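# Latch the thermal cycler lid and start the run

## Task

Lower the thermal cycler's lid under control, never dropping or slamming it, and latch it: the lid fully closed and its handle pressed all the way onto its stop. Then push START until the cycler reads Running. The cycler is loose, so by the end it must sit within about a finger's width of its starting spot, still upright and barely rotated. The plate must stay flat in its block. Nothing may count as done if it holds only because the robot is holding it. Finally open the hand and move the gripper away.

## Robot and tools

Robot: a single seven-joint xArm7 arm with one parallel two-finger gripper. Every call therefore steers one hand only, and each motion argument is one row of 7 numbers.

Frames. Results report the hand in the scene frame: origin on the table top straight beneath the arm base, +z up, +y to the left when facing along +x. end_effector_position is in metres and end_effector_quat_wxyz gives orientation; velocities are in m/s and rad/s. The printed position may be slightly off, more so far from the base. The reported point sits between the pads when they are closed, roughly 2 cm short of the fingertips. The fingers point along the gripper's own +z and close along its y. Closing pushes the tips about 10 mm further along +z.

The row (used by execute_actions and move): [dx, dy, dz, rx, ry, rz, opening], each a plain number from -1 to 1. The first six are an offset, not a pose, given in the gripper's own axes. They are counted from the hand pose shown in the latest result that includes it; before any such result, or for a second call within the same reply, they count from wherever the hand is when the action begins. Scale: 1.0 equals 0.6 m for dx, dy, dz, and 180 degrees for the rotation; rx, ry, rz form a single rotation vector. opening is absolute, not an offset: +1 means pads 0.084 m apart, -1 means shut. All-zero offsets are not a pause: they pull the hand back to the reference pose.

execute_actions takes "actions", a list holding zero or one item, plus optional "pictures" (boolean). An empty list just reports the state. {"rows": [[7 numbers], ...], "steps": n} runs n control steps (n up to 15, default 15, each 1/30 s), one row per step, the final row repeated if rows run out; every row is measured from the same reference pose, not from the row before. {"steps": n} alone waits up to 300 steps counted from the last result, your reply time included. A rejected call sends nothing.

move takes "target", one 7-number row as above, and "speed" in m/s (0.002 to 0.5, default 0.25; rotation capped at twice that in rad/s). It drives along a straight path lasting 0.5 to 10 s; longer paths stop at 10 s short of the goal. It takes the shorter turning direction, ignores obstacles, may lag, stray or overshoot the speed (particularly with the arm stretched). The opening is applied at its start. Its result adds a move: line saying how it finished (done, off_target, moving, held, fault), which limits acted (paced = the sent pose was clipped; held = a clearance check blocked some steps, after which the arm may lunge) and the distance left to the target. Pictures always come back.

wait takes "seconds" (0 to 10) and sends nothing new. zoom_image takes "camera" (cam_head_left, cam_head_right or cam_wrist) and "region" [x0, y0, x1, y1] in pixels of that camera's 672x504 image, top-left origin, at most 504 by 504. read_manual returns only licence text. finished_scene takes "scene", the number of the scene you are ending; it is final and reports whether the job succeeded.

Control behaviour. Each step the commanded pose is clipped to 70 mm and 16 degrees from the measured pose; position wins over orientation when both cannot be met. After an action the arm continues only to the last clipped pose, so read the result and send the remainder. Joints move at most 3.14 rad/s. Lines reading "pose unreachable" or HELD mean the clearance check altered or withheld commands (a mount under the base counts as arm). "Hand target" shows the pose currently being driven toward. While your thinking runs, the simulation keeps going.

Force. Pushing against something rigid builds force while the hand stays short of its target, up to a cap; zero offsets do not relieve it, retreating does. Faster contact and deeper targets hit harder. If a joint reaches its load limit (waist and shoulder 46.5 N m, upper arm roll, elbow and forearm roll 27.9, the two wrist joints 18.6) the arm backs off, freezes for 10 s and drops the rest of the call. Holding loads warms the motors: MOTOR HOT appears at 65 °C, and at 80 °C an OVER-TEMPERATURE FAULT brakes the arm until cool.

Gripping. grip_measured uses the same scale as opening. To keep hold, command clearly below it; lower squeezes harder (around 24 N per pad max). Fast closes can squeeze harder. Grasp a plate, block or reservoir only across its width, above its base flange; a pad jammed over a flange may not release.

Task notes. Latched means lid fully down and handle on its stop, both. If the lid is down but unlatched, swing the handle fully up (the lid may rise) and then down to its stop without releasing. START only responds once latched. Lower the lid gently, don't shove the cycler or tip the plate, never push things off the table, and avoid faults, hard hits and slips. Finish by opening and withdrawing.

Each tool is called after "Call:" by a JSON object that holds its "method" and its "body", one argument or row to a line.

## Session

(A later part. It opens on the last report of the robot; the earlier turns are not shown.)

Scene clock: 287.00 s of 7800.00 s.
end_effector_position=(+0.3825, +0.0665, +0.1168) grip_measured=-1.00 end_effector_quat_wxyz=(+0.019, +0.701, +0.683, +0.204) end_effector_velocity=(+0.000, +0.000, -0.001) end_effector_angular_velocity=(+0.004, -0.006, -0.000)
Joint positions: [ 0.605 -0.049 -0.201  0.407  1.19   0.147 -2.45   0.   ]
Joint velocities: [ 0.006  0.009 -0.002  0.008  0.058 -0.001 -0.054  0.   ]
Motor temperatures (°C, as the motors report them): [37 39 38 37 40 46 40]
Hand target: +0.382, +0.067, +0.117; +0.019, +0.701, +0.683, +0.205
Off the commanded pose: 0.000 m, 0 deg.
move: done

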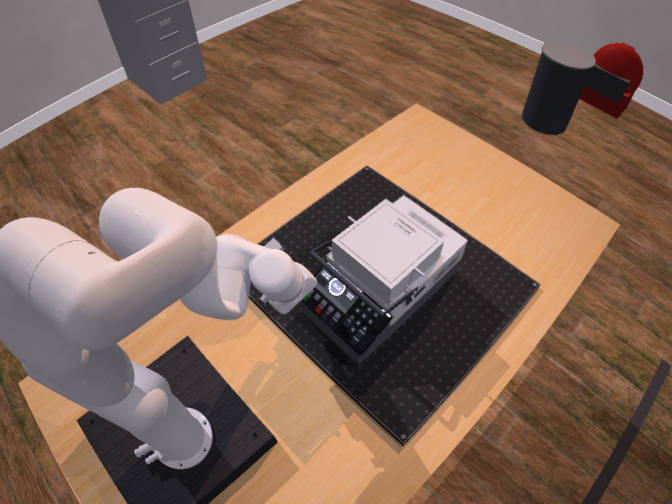

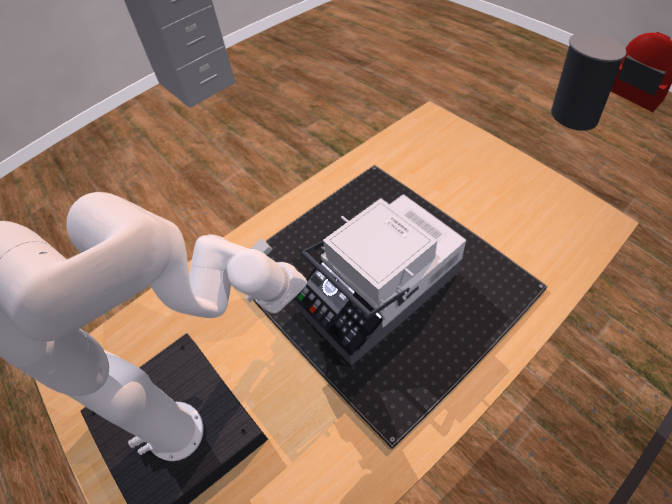

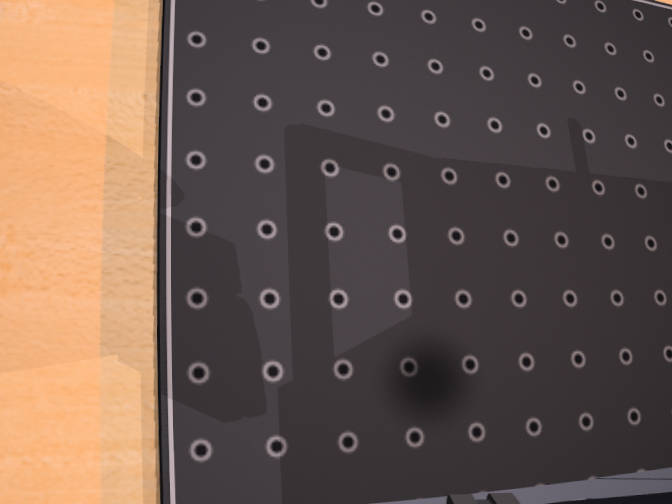

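Call:
{"method": "move", "body": {
  "target": [-0.0193,-0.0075,0.0195,0,0,0,-1],
  "speed": 0.02
}}

Call:
{"method": "move", "body": {
  "target": [-0.0043,-0.0052,0.0152,0,0,0,-1],
  "speed": 0.015
}}

Call:
{"method": "zoom_image", "body": {
  "camera": "cam_head_right",
  "region": [250,240,370,340]
}}

Scene clock: 289.63 s of 7800.00 s.
end_effector_position=(+0.3820, +0.0587, +0.1017) grip_measured=-1.00 end_effector_quat_wxyz=(+0.019, +0.701, +0.683, +0.204) end_effector_velocity=(+0.001, -0.001, -0.001) end_effector_angular_velocity=(+0.000, -0.006, -0.000)
Joint positions: [ 0.603  0.014 -0.213  0.442  1.377  0.157 -2.646  0.   ]
Joint velocities: [-0.     0.006  0.     0.006  0.038 -0.001 -0.039  0.   ]
Motor temperatures (°C, as the motors report them): [37 39 38 36 40 46 40]
Hand target: +0.382, +0.059, +0.102; +0.019, +0.701, +0.683, +0.204
Off the commanded pose: 0.000 m, 0 deg.
move: done

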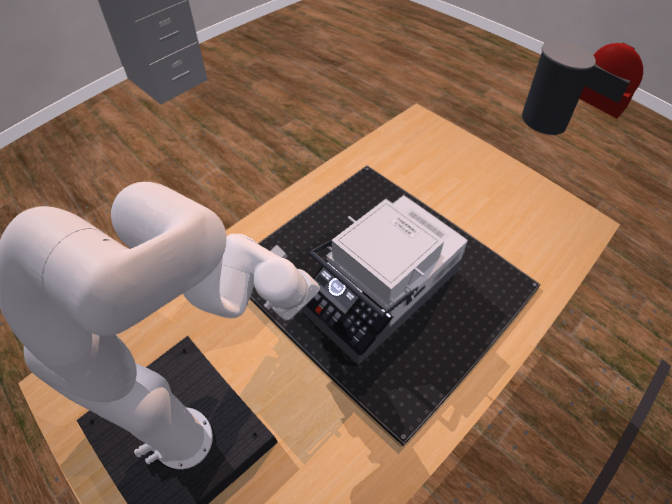

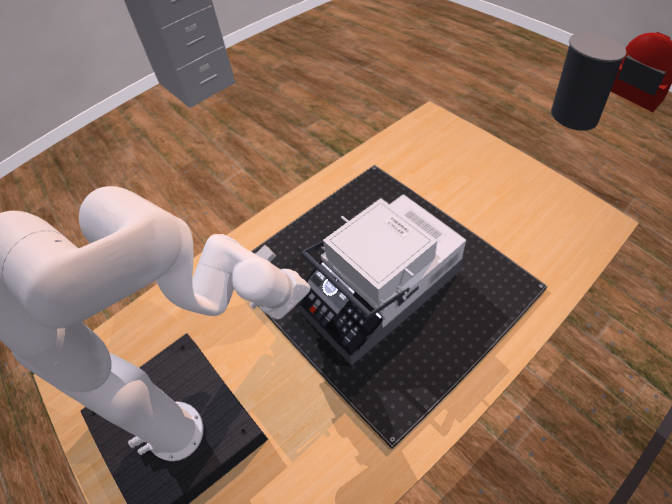

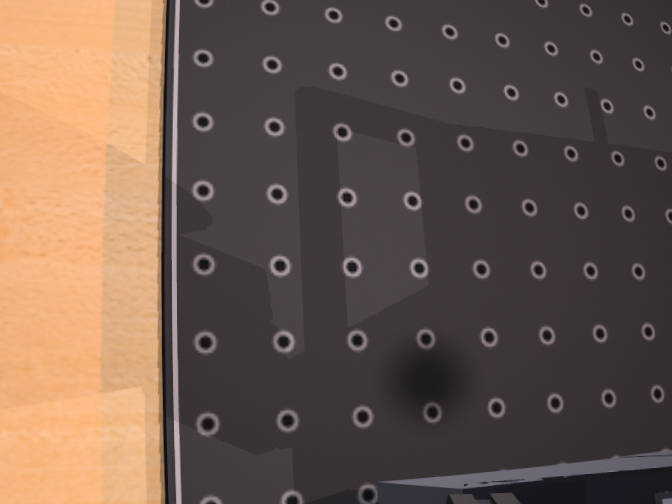

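Scene clock: 290.53 s of 7800.00 s.
end_effector_position=(+0.3829, +0.0591, +0.0942) grip_measured=-1.00 end_effector_quat_wxyz=(+0.020, +0.701, +0.683, +0.206) end_effector_velocity=(+0.000, +0.001, -0.001) end_effector_angular_velocity=(+0.005, -0.005, +0.002)
Joint positions: [ 0.602  0.052 -0.209  0.468  1.493  0.159 -2.756  0.   ]
Joint velocities: [-0.002  0.004  0.001  0.005  0.034  0.004 -0.035  0.   ]
Motor temperatures (°C, as the motors report them): [37 39 38 36 40 46 40]
Hand target: +0.382, +0.059, +0.092; +0.019, +0.701, +0.683, +0.204
Off the commanded pose: 0.003 m, 0 deg.
move: done

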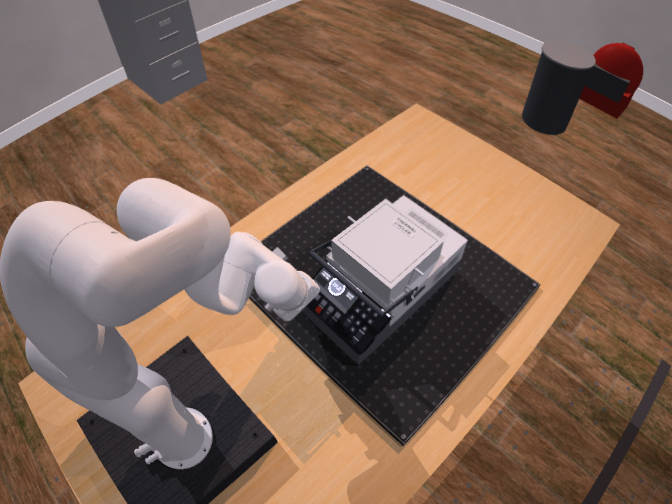

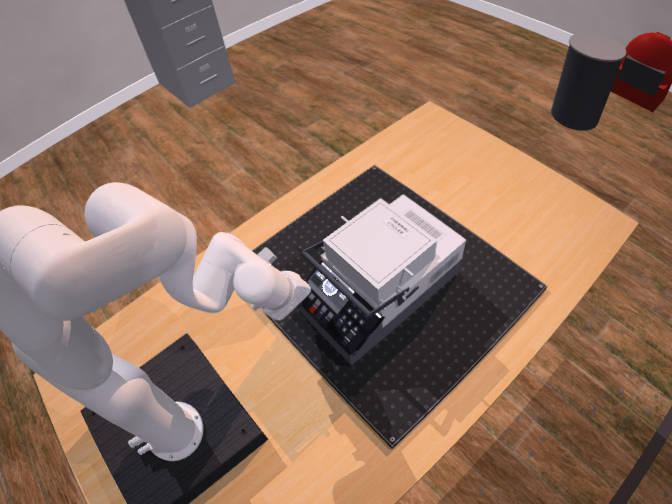

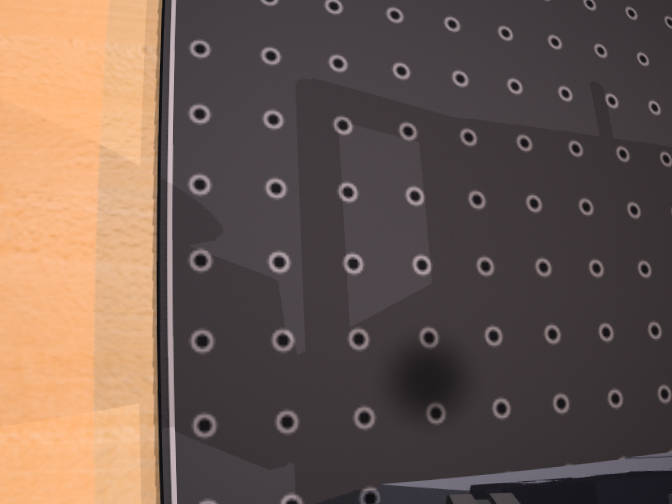

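Region (250, 240, 370, 340) of cam_head_right's 672x504 image, scaled by 4.200, with more detail than that image has.

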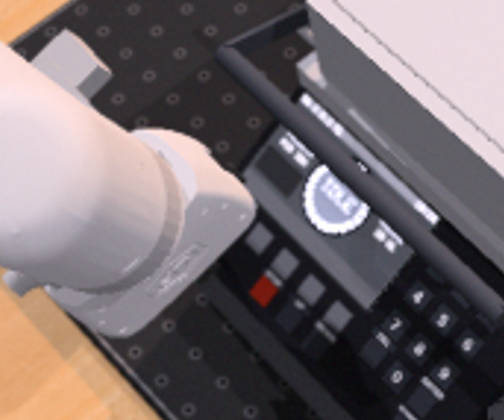

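Call:
{"method": "execute_actions", "body": {
  "actions": []
}}

Call:
{"method": "move", "body": {
  "target": [-0.003,-0.004,0.012,0,0,0,-1],
  "speed": 0.01
}}

Call:
{"method": "zoom_image", "body": {
  "camera": "cam_head_right",
  "region": [230,220,400,360]
}}

Scene clock: 294.60 s of 7800.00 s.
end_effector_position=(+0.3833, +0.0594, +0.0943) grip_measured=-1.00 end_effector_quat_wxyz=(+0.020, +0.700, +0.683, +0.207) end_effector_velocity=(-0.000, +0.000, -0.000) end_effector_angular_velocity=(+0.002, +0.001, +0.001)
Joint positions: [ 0.602  0.052 -0.209  0.469  1.496  0.161 -2.76   0.   ]
Joint velocities: [ 0.    -0.    -0.    -0.    -0.     0.002  0.     0.   ]
Motor temperatures (°C, as the motors report them): [37 39 38 36 40 46 40]
Hand target: +0.382, +0.059, +0.092; +0.019, +0.701, +0.683, +0.204
Off the commanded pose: 0.003 m, 0 deg.
Steps of this call (steps 1 to 90: nothing new was sent; then 1.07 s passed at rest). Readings (end_effector_position):
1: (+0.3830, +0.0591, +0.0942)
2: (+0.3830, +0.0591, +0.0942)
4: (+0.3830, +0.0591, +0.0942)
8: (+0.3830, +0.0592, +0.0942)
90: the state above

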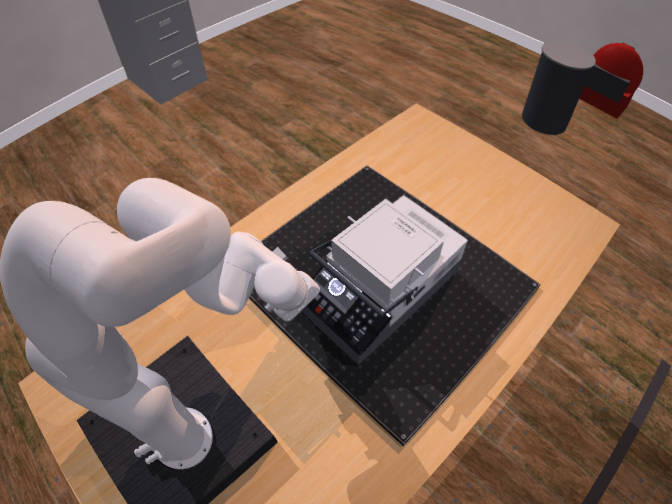

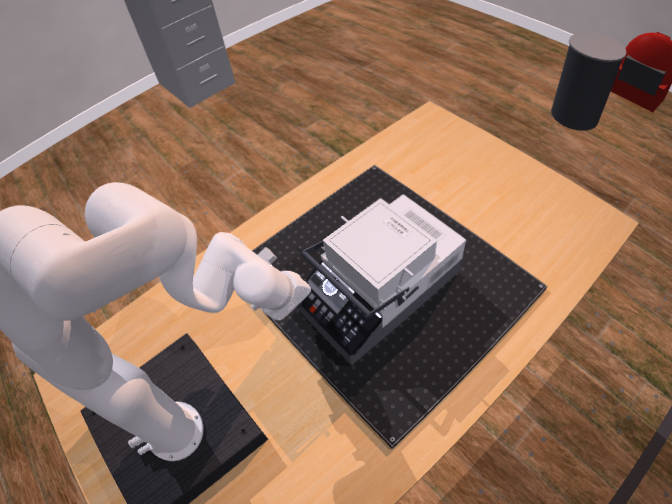

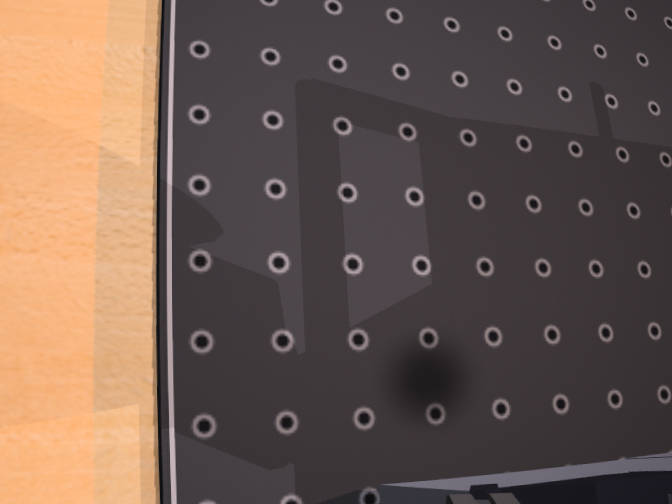

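Scene clock: 295.60 s of 7800.00 s.
end_effector_position=(+0.3846, +0.0603, +0.0931) grip_measured=-1.00 end_effector_quat_wxyz=(+0.022, +0.700, +0.681, +0.214) end_effector_velocity=(-0.000, -0.000, +0.000) end_effector_angular_velocity=(+0.000, -0.005, +0.000)
Joint positions: [ 0.6    0.063 -0.207  0.481  1.579  0.164 -2.839  0.   ]
Joint velocities: [-0.001 -0.001  0.002  0.     0.018 -0.001 -0.019  0.   ]
Motor temperatures (°C, as the motors report them): [37 39 38 37 40 46 40]
Hand target: +0.383, +0.060, +0.087; +0.020, +0.700, +0.683, +0.207
Off the commanded pose: 0.007 m, 1 deg.
move: off_target

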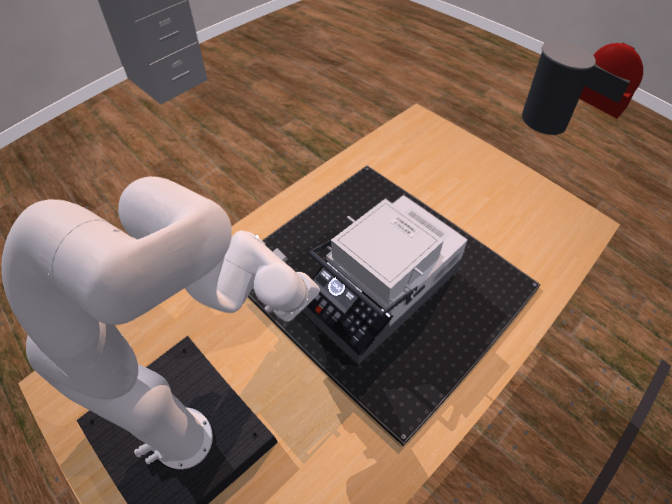

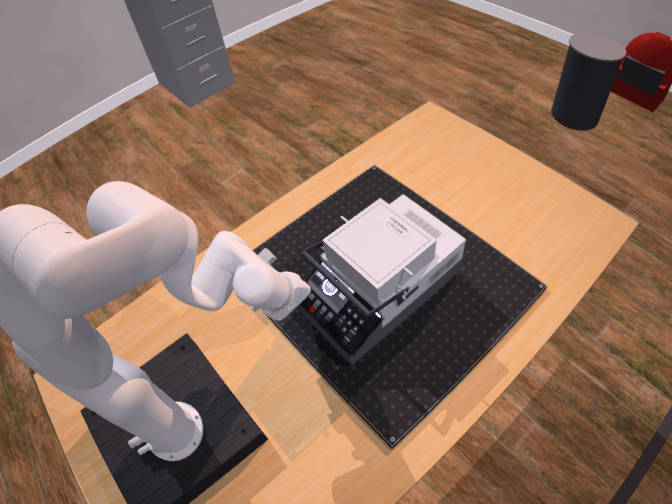

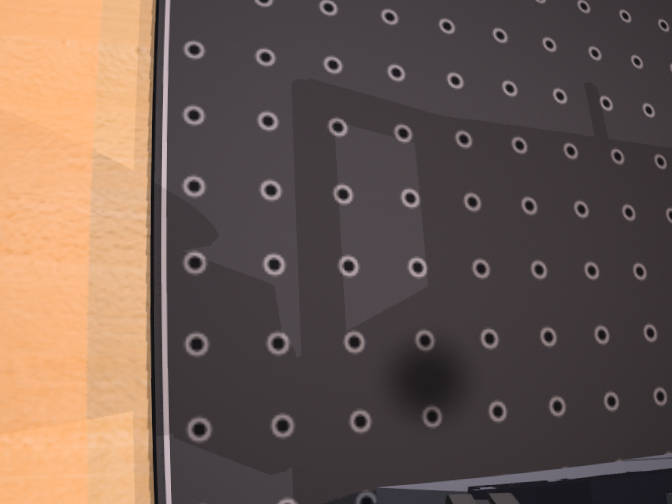

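Region (230, 220, 400, 360) of cam_head_right's 672x504 image, scaled by 2.965, with more detail than that image has; it fills the top 415 rows of this view, and the rest is white.

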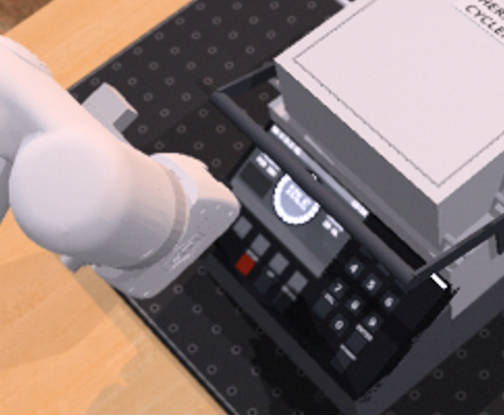

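Call:
{"method": "move", "body": {
  "target": [-0.011,-0.005,-0.019,0,0,0,-1],
  "speed": 0.02
}}

Call:
{"method": "move", "body": {
  "target": [-0.006,-0.007,0.021,0,0,0,-1],
  "speed": 0.01
}}

Call:
{"method": "move", "body": {
  "target": [0.0,0.03,-0.12,0,0,0,-1],
  "speed": 0.05
}}

Call:
{"method": "zoom_image", "body": {
  "camera": "cam_head_right",
  "region": [230,220,400,360]
}}

Scene clock: 298.33 s of 7800.00 s.
end_effector_position=(+0.3784, +0.0512, +0.1006) grip_measured=-1.00 end_effector_quat_wxyz=(+0.023, +0.699, +0.681, +0.214) end_effector_velocity=(-0.001, -0.000, +0.001) end_effector_angular_velocity=(-0.000, +0.001, +0.001)
Joint positions: [ 0.588  0.008 -0.22   0.439  1.49   0.165 -2.779  0.   ]
Joint velocities: [-0.001 -0.008  0.    -0.007 -0.017 -0.001  0.015  0.   ]
Motor temperatures (°C, as the motors report them): [37 39 38 37 40 46 40]
Hand target: +0.378, +0.051, +0.101; +0.022, +0.699, +0.681, +0.214
Off the commanded pose: 0.000 m, 0 deg.
move: done

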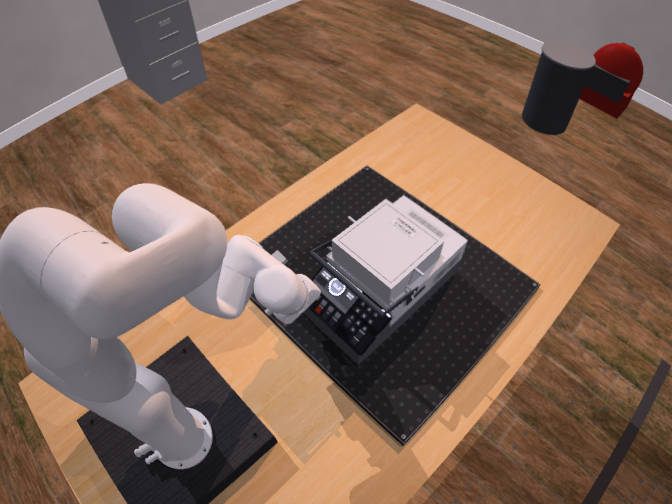

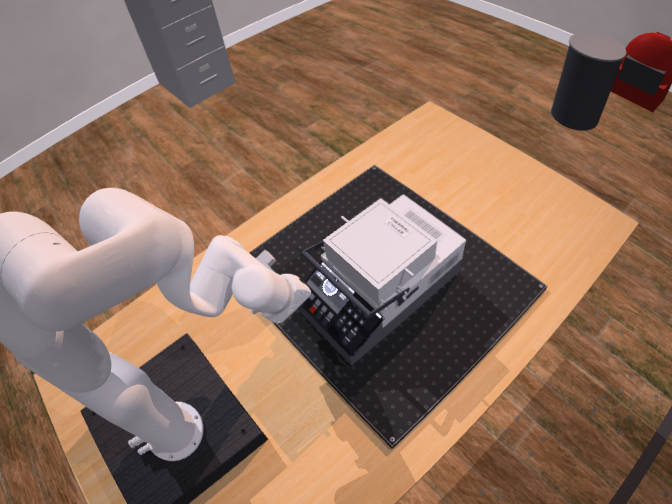

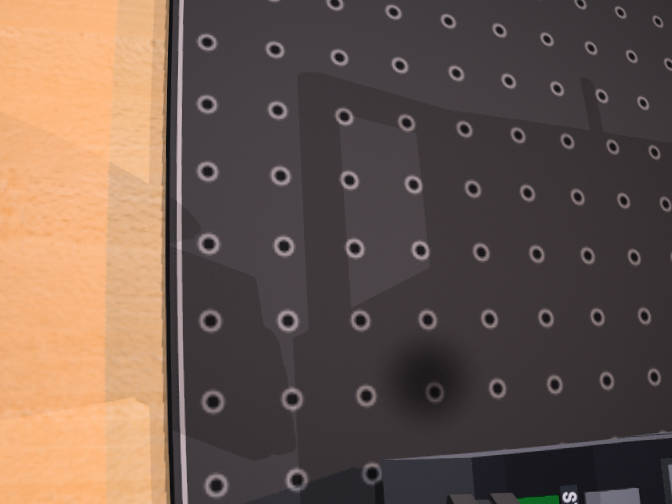

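Scene clock: 299.93 s of 7800.00 s.
end_effector_position=(+0.3804, +0.0520, +0.0917) grip_measured=-1.00 end_effector_quat_wxyz=(+0.025, +0.699, +0.680, +0.220) end_effector_velocity=(+0.001, +0.000, -0.000) end_effector_angular_velocity=(+0.003, -0.004, +0.001)
Joint positions: [ 0.586  0.055 -0.219  0.471  1.638  0.176 -2.924  0.   ]
Joint velocities: [-0.001  0.003 -0.001  0.004  0.016  0.004 -0.018  0.   ]
Motor temperatures (°C, as the motors report them): [37 39 38 37 40 46 40]
Hand target: +0.379, +0.051, +0.087; +0.022, +0.699, +0.681, +0.214
Off the commanded pose: 0.005 m, 1 deg.
move: off_target

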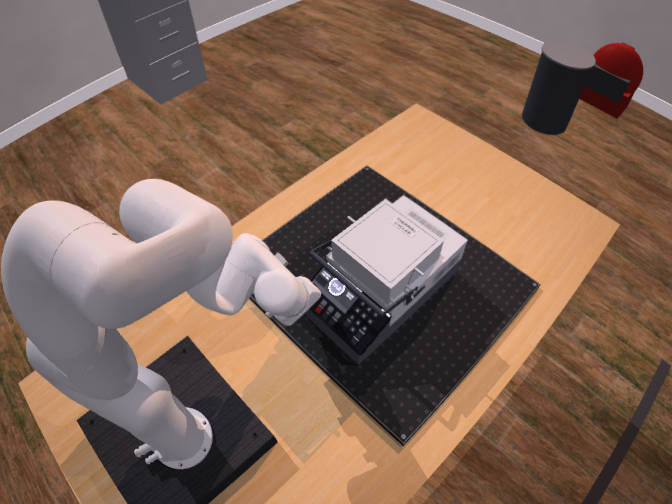

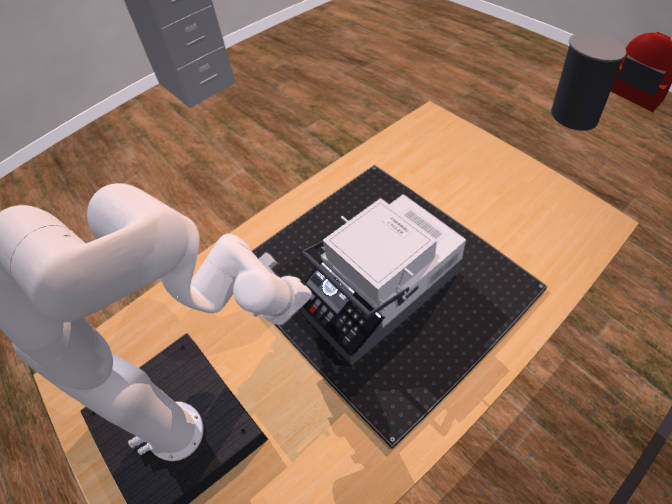

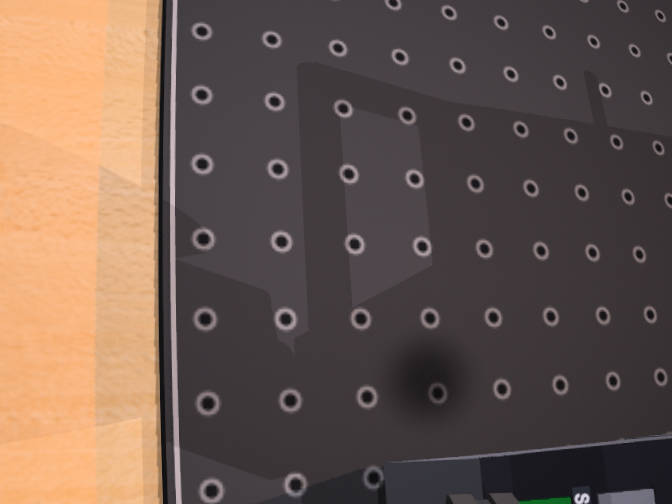

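Scene clock: 301.80 s of 7800.00 s.
end_effector_position=(+0.3732, +0.0315, +0.1627) grip_measured=-1.00 end_effector_quat_wxyz=(+0.025, +0.699, +0.680, +0.221) end_effector_velocity=(+0.000, -0.000, +0.002) end_effector_angular_velocity=(-0.003, +0.005, -0.001)
Joint positions: [ 0.373 -0.299 -0.153  0.297  0.766  0.263 -2.186  0.   ]
Joint velocities: [-0.02  -0.006  0.015  0.002 -0.031  0.012  0.029  0.   ]
Motor temperatures (°C, as the motors report them): [37 39 38 37 40 46 40]
Hand target: +0.373, +0.031, +0.163; +0.025, +0.699, +0.680, +0.220
Off the commanded pose: 0.000 m, 0 deg.
move: done

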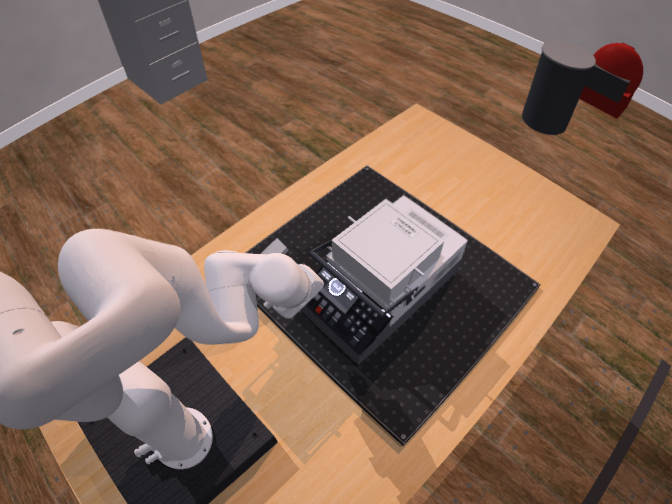

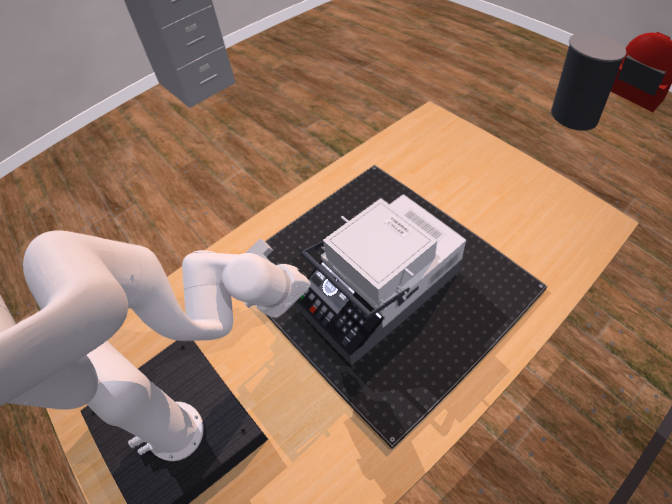

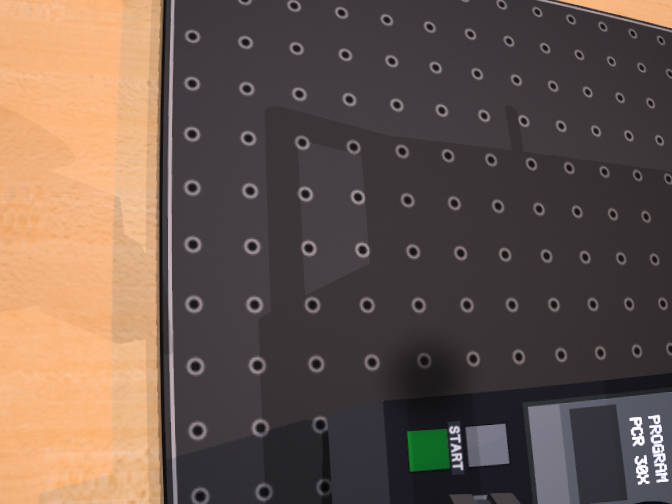

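Region (230, 220, 400, 360) of cam_head_right's 672x504 image, scaled by 2.965, with more detail than that image has; it fills the top 415 rows of this view, and the rest is white.

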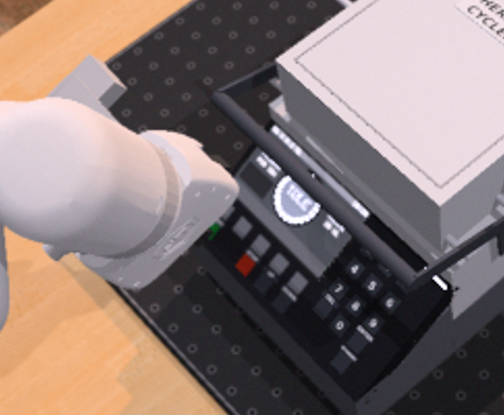

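Call:
{"method": "move", "body": {
  "target": [0.036,0,0.109,0,0,0,-1],
  "speed": 0.04
}}

Call:
{"method": "move", "body": {
  "target": [-0.008,-0.009,0.028,0,0,0,-1],
  "speed": 0.01
}}

Call:
{"method": "zoom_image", "body": {
  "camera": "cam_head_right",
  "region": [230,220,400,360]
}}

Scene clock: 306.70 s of 7800.00 s.
end_effector_position=(+0.3946, +0.0697, +0.1096) grip_measured=-1.00 end_effector_quat_wxyz=(+0.024, +0.699, +0.680, +0.220) end_effector_velocity=(+0.000, +0.000, -0.002) end_effector_angular_velocity=(+0.002, -0.007, -0.001)
Joint positions: [ 0.592  0.021 -0.178  0.477  1.439  0.15  -2.681  0.   ]
Joint velocities: [ 0.001  0.009  0.002  0.008  0.057 -0.001 -0.053  0.   ]
Motor temperatures (°C, as the motors report them): [37 39 38 37 40 46 40]
Hand target: +0.395, +0.070, +0.109; +0.024, +0.699, +0.680, +0.220
Off the commanded pose: 0.000 m, 0 deg.
move: done

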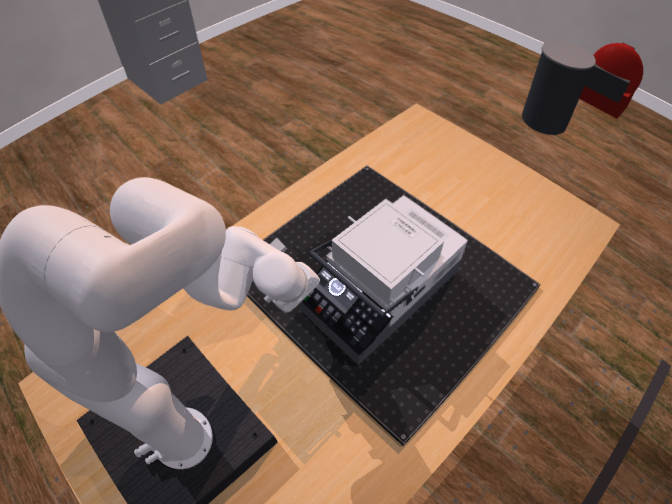

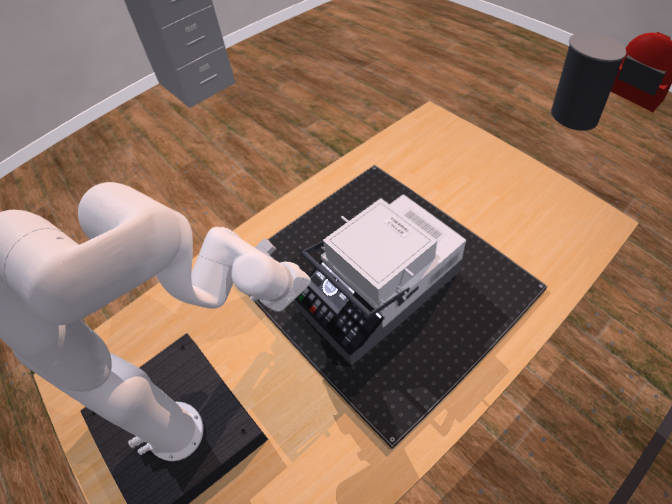

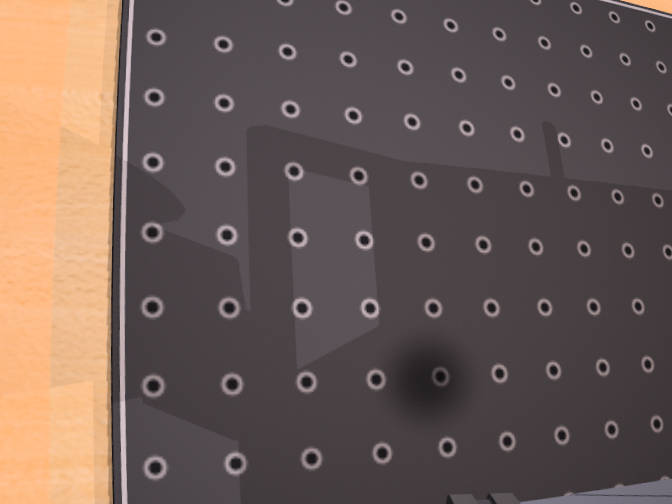

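Scene clock: 308.73 s of 7800.00 s.
end_effector_position=(+0.3971, +0.0711, +0.0993) grip_measured=-1.00 end_effector_quat_wxyz=(+0.027, +0.697, +0.679, +0.228) end_effector_velocity=(-0.000, +0.000, +0.000) end_effector_angular_velocity=(+0.005, -0.004, +0.002)
Joint positions: [ 0.588  0.074 -0.174  0.517  1.634  0.16  -2.872  0.   ]
Joint velocities: [-0.002 -0.002 -0.001 -0.     0.015  0.005 -0.018  0.   ]
Motor temperatures (°C, as the motors report them): [37 39 38 37 40 46 40]
Hand target: +0.395, +0.070, +0.091; +0.024, +0.699, +0.680, +0.220
Off the commanded pose: 0.008 m, 1 deg.
move: off_target

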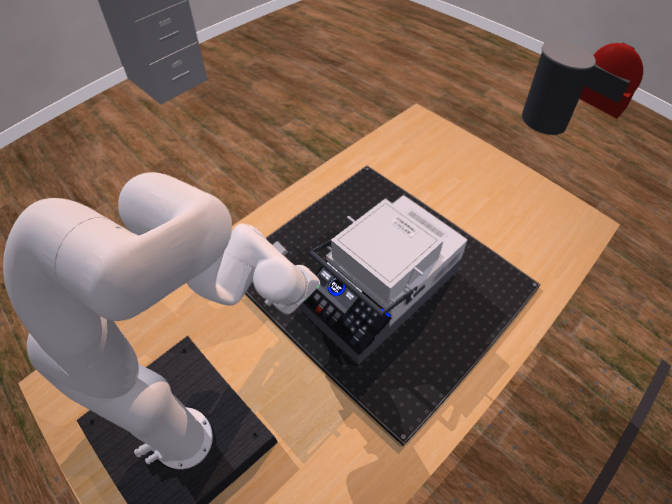

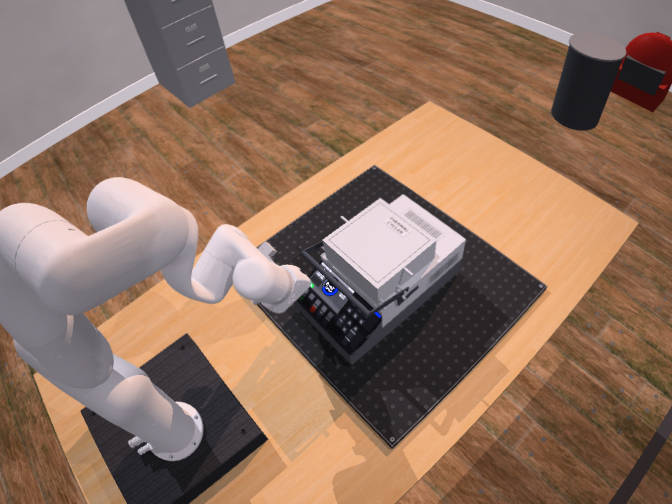

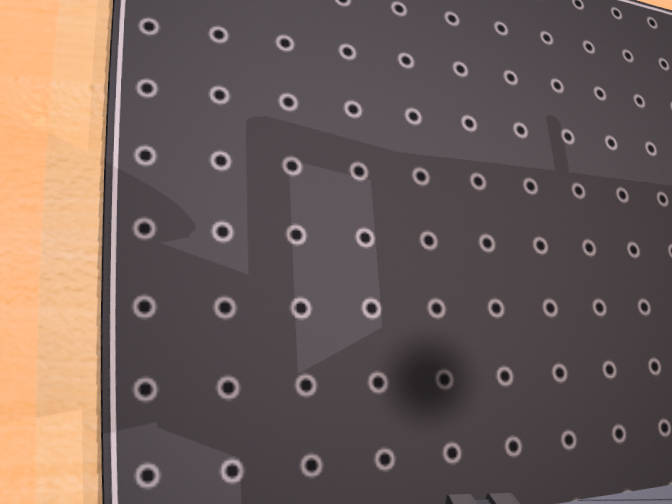

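Region (230, 220, 400, 360) of cam_head_right's 672x504 image, scaled by 2.965, with more detail than that image has; it fills the top 415 rows of this view, and the rest is white.

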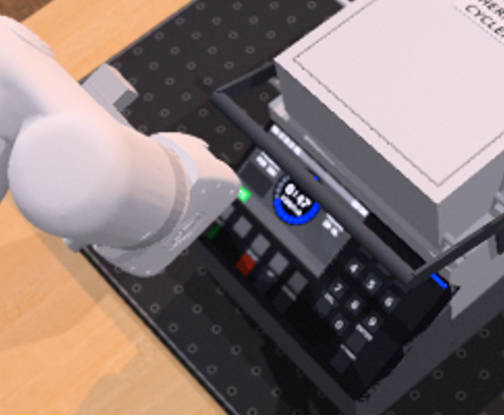

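Call:
{"method": "move", "body": {
  "target": [0.058,-0.003,-0.007,0,0,0,-1],
  "speed": 0.04
}}

Call:
{"method": "move", "body": {
  "target": [-0.012,-0.0145,0.043,0,0,0,-1],
  "speed": 0.03
}}

Call:
{"method": "move", "body": {
  "target": [-0.032,0,-0.009,0,0,0,-1],
  "speed": 0.012
}}

Scene clock: 312.17 s of 7800.00 s.
end_effector_position=(+0.3931, +0.1034, +0.1122) grip_measured=-1.00 end_effector_quat_wxyz=(+0.027, +0.697, +0.679, +0.228) end_effector_velocity=(-0.000, -0.000, +0.001) end_effector_angular_velocity=(-0.002, +0.003, -0.005)
Joint positions: [ 0.646  0.038 -0.119  0.504  1.58   0.102 -2.719  0.   ]
Joint velocities: [ 0.002 -0.005  0.    -0.006 -0.025 -0.004  0.03   0.   ]
Motor temperatures (°C, as the motors report them): [37 39 38 38 40 46 40]
Hand target: +0.393, +0.104, +0.112; +0.027, +0.697, +0.679, +0.228
Off the commanded pose: 0.000 m, 0 deg.
move: done

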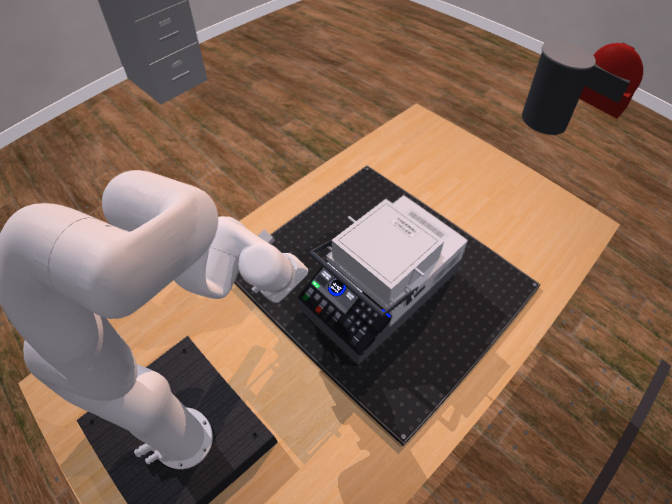

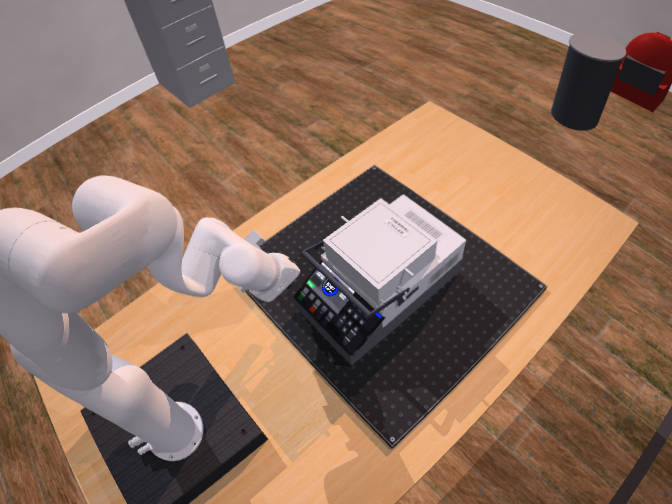

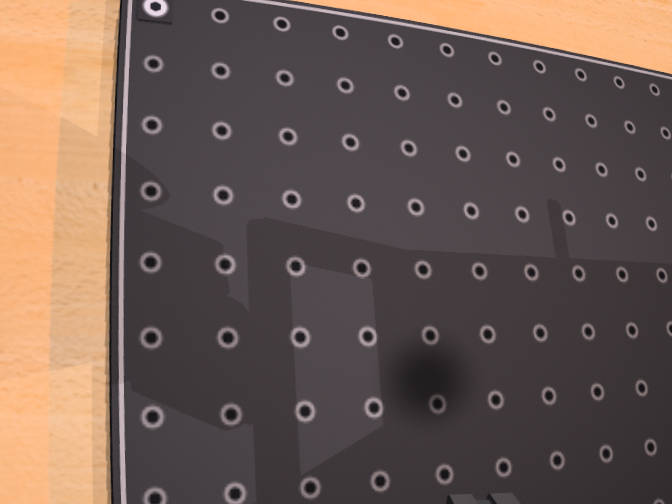

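Scene clock: 313.40 s of 7800.00 s.
end_effector_position=(+0.3942, +0.1043, +0.0841) grip_measured=-1.00 end_effector_quat_wxyz=(+0.027, +0.697, +0.679, +0.228) end_effector_velocity=(+0.000, +0.001, -0.001) end_effector_angular_velocity=(+0.002, -0.007, +0.000)
Joint positions: [ 0.646  0.156 -0.133  0.581  1.878  0.129 -3.023  0.   ]
Joint velocities: [ 0.003  0.006 -0.004  0.007  0.044  0.003 -0.045  0.   ]
Motor temperatures (°C, as the motors report them): [37 39 38 37 40 46 40]
Hand target: +0.394, +0.104, +0.084; +0.027, +0.697, +0.679, +0.228
Off the commanded pose: 0.000 m, 0 deg.
move: done

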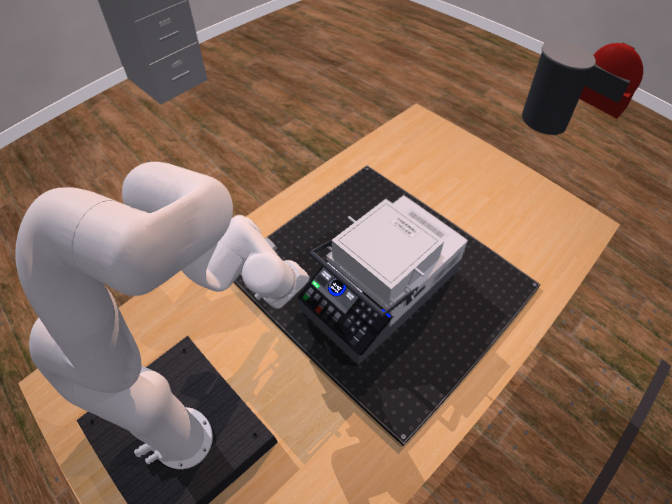

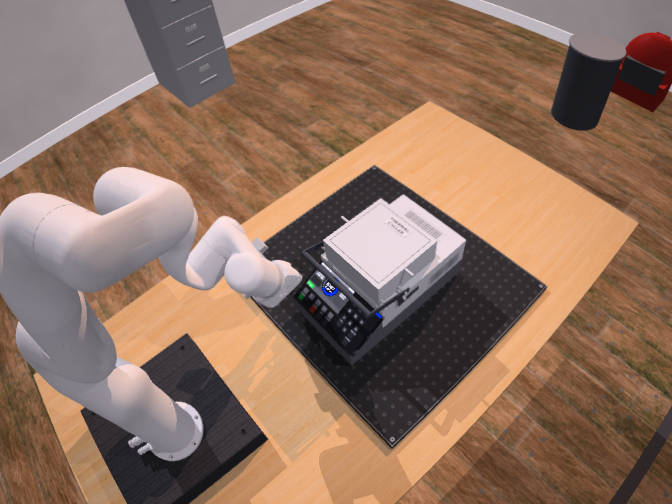

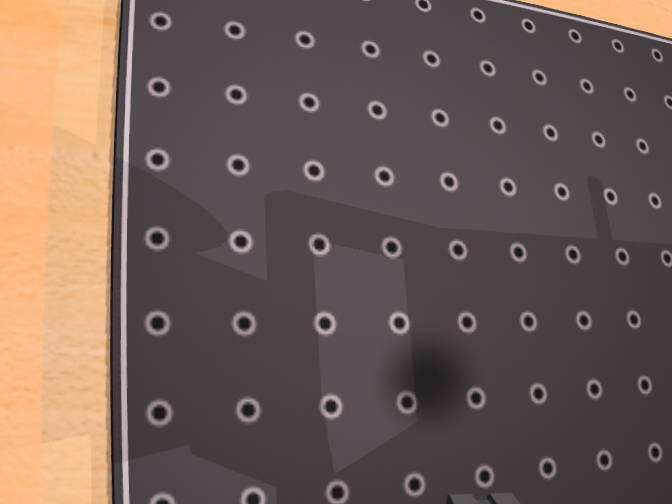

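Scene clock: 315.30 s of 7800.00 s.
end_effector_position=(+0.3931, +0.0895, +0.0842) grip_measured=-1.00 end_effector_quat_wxyz=(+0.023, +0.694, +0.681, +0.232) end_effector_velocity=(+0.000, -0.001, -0.000) end_effector_angular_velocity=(+0.017, +0.001, -0.004)
Joint positions: [ 0.614  0.138 -0.155  0.557  1.834  0.166 -3.034  0.   ]
Joint velocities: [-0.007 -0.002 -0.009 -0.003 -0.004  0.022  0.001  0.   ]
Motor temperatures (°C, as the motors report them): [37 39 38 37 40 46 40]
Hand target: +0.393, +0.084, +0.084; +0.027, +0.697, +0.679, +0.228
Off the commanded pose: 0.005 m, 1 deg.
move: off_target

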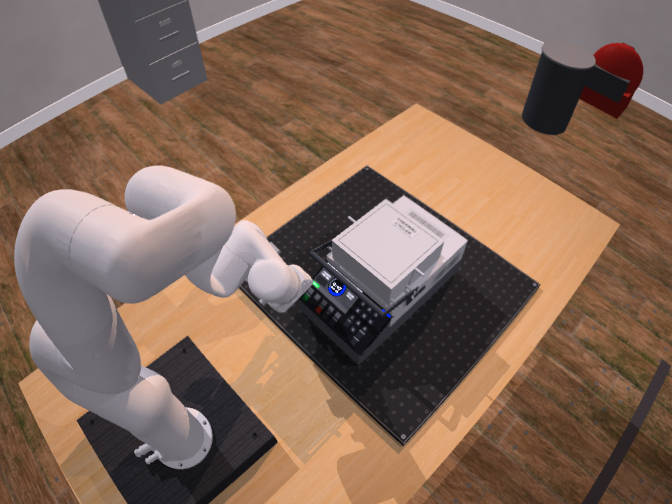

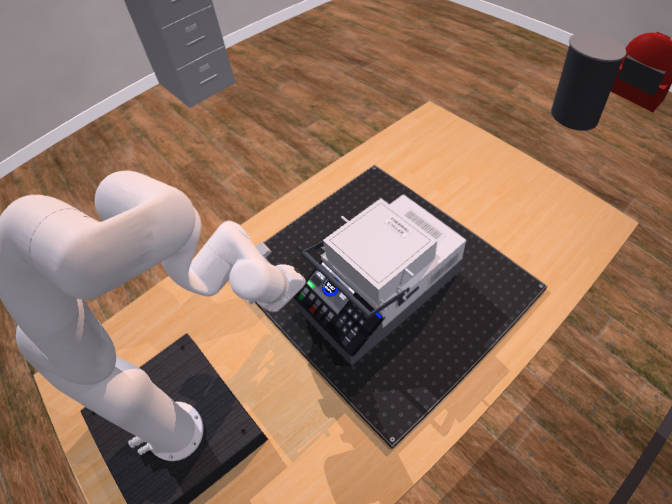

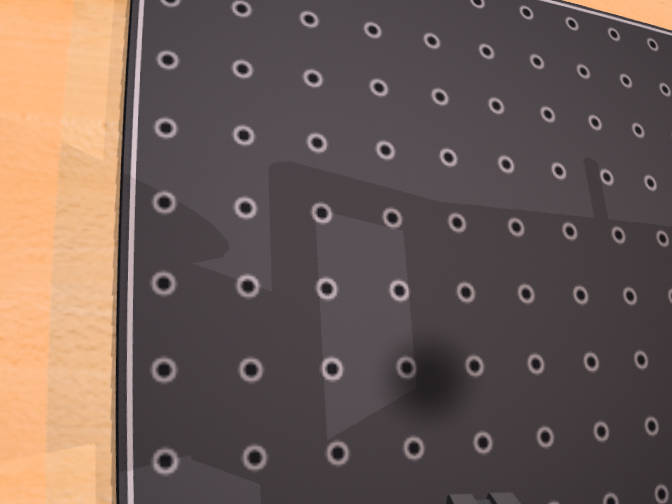

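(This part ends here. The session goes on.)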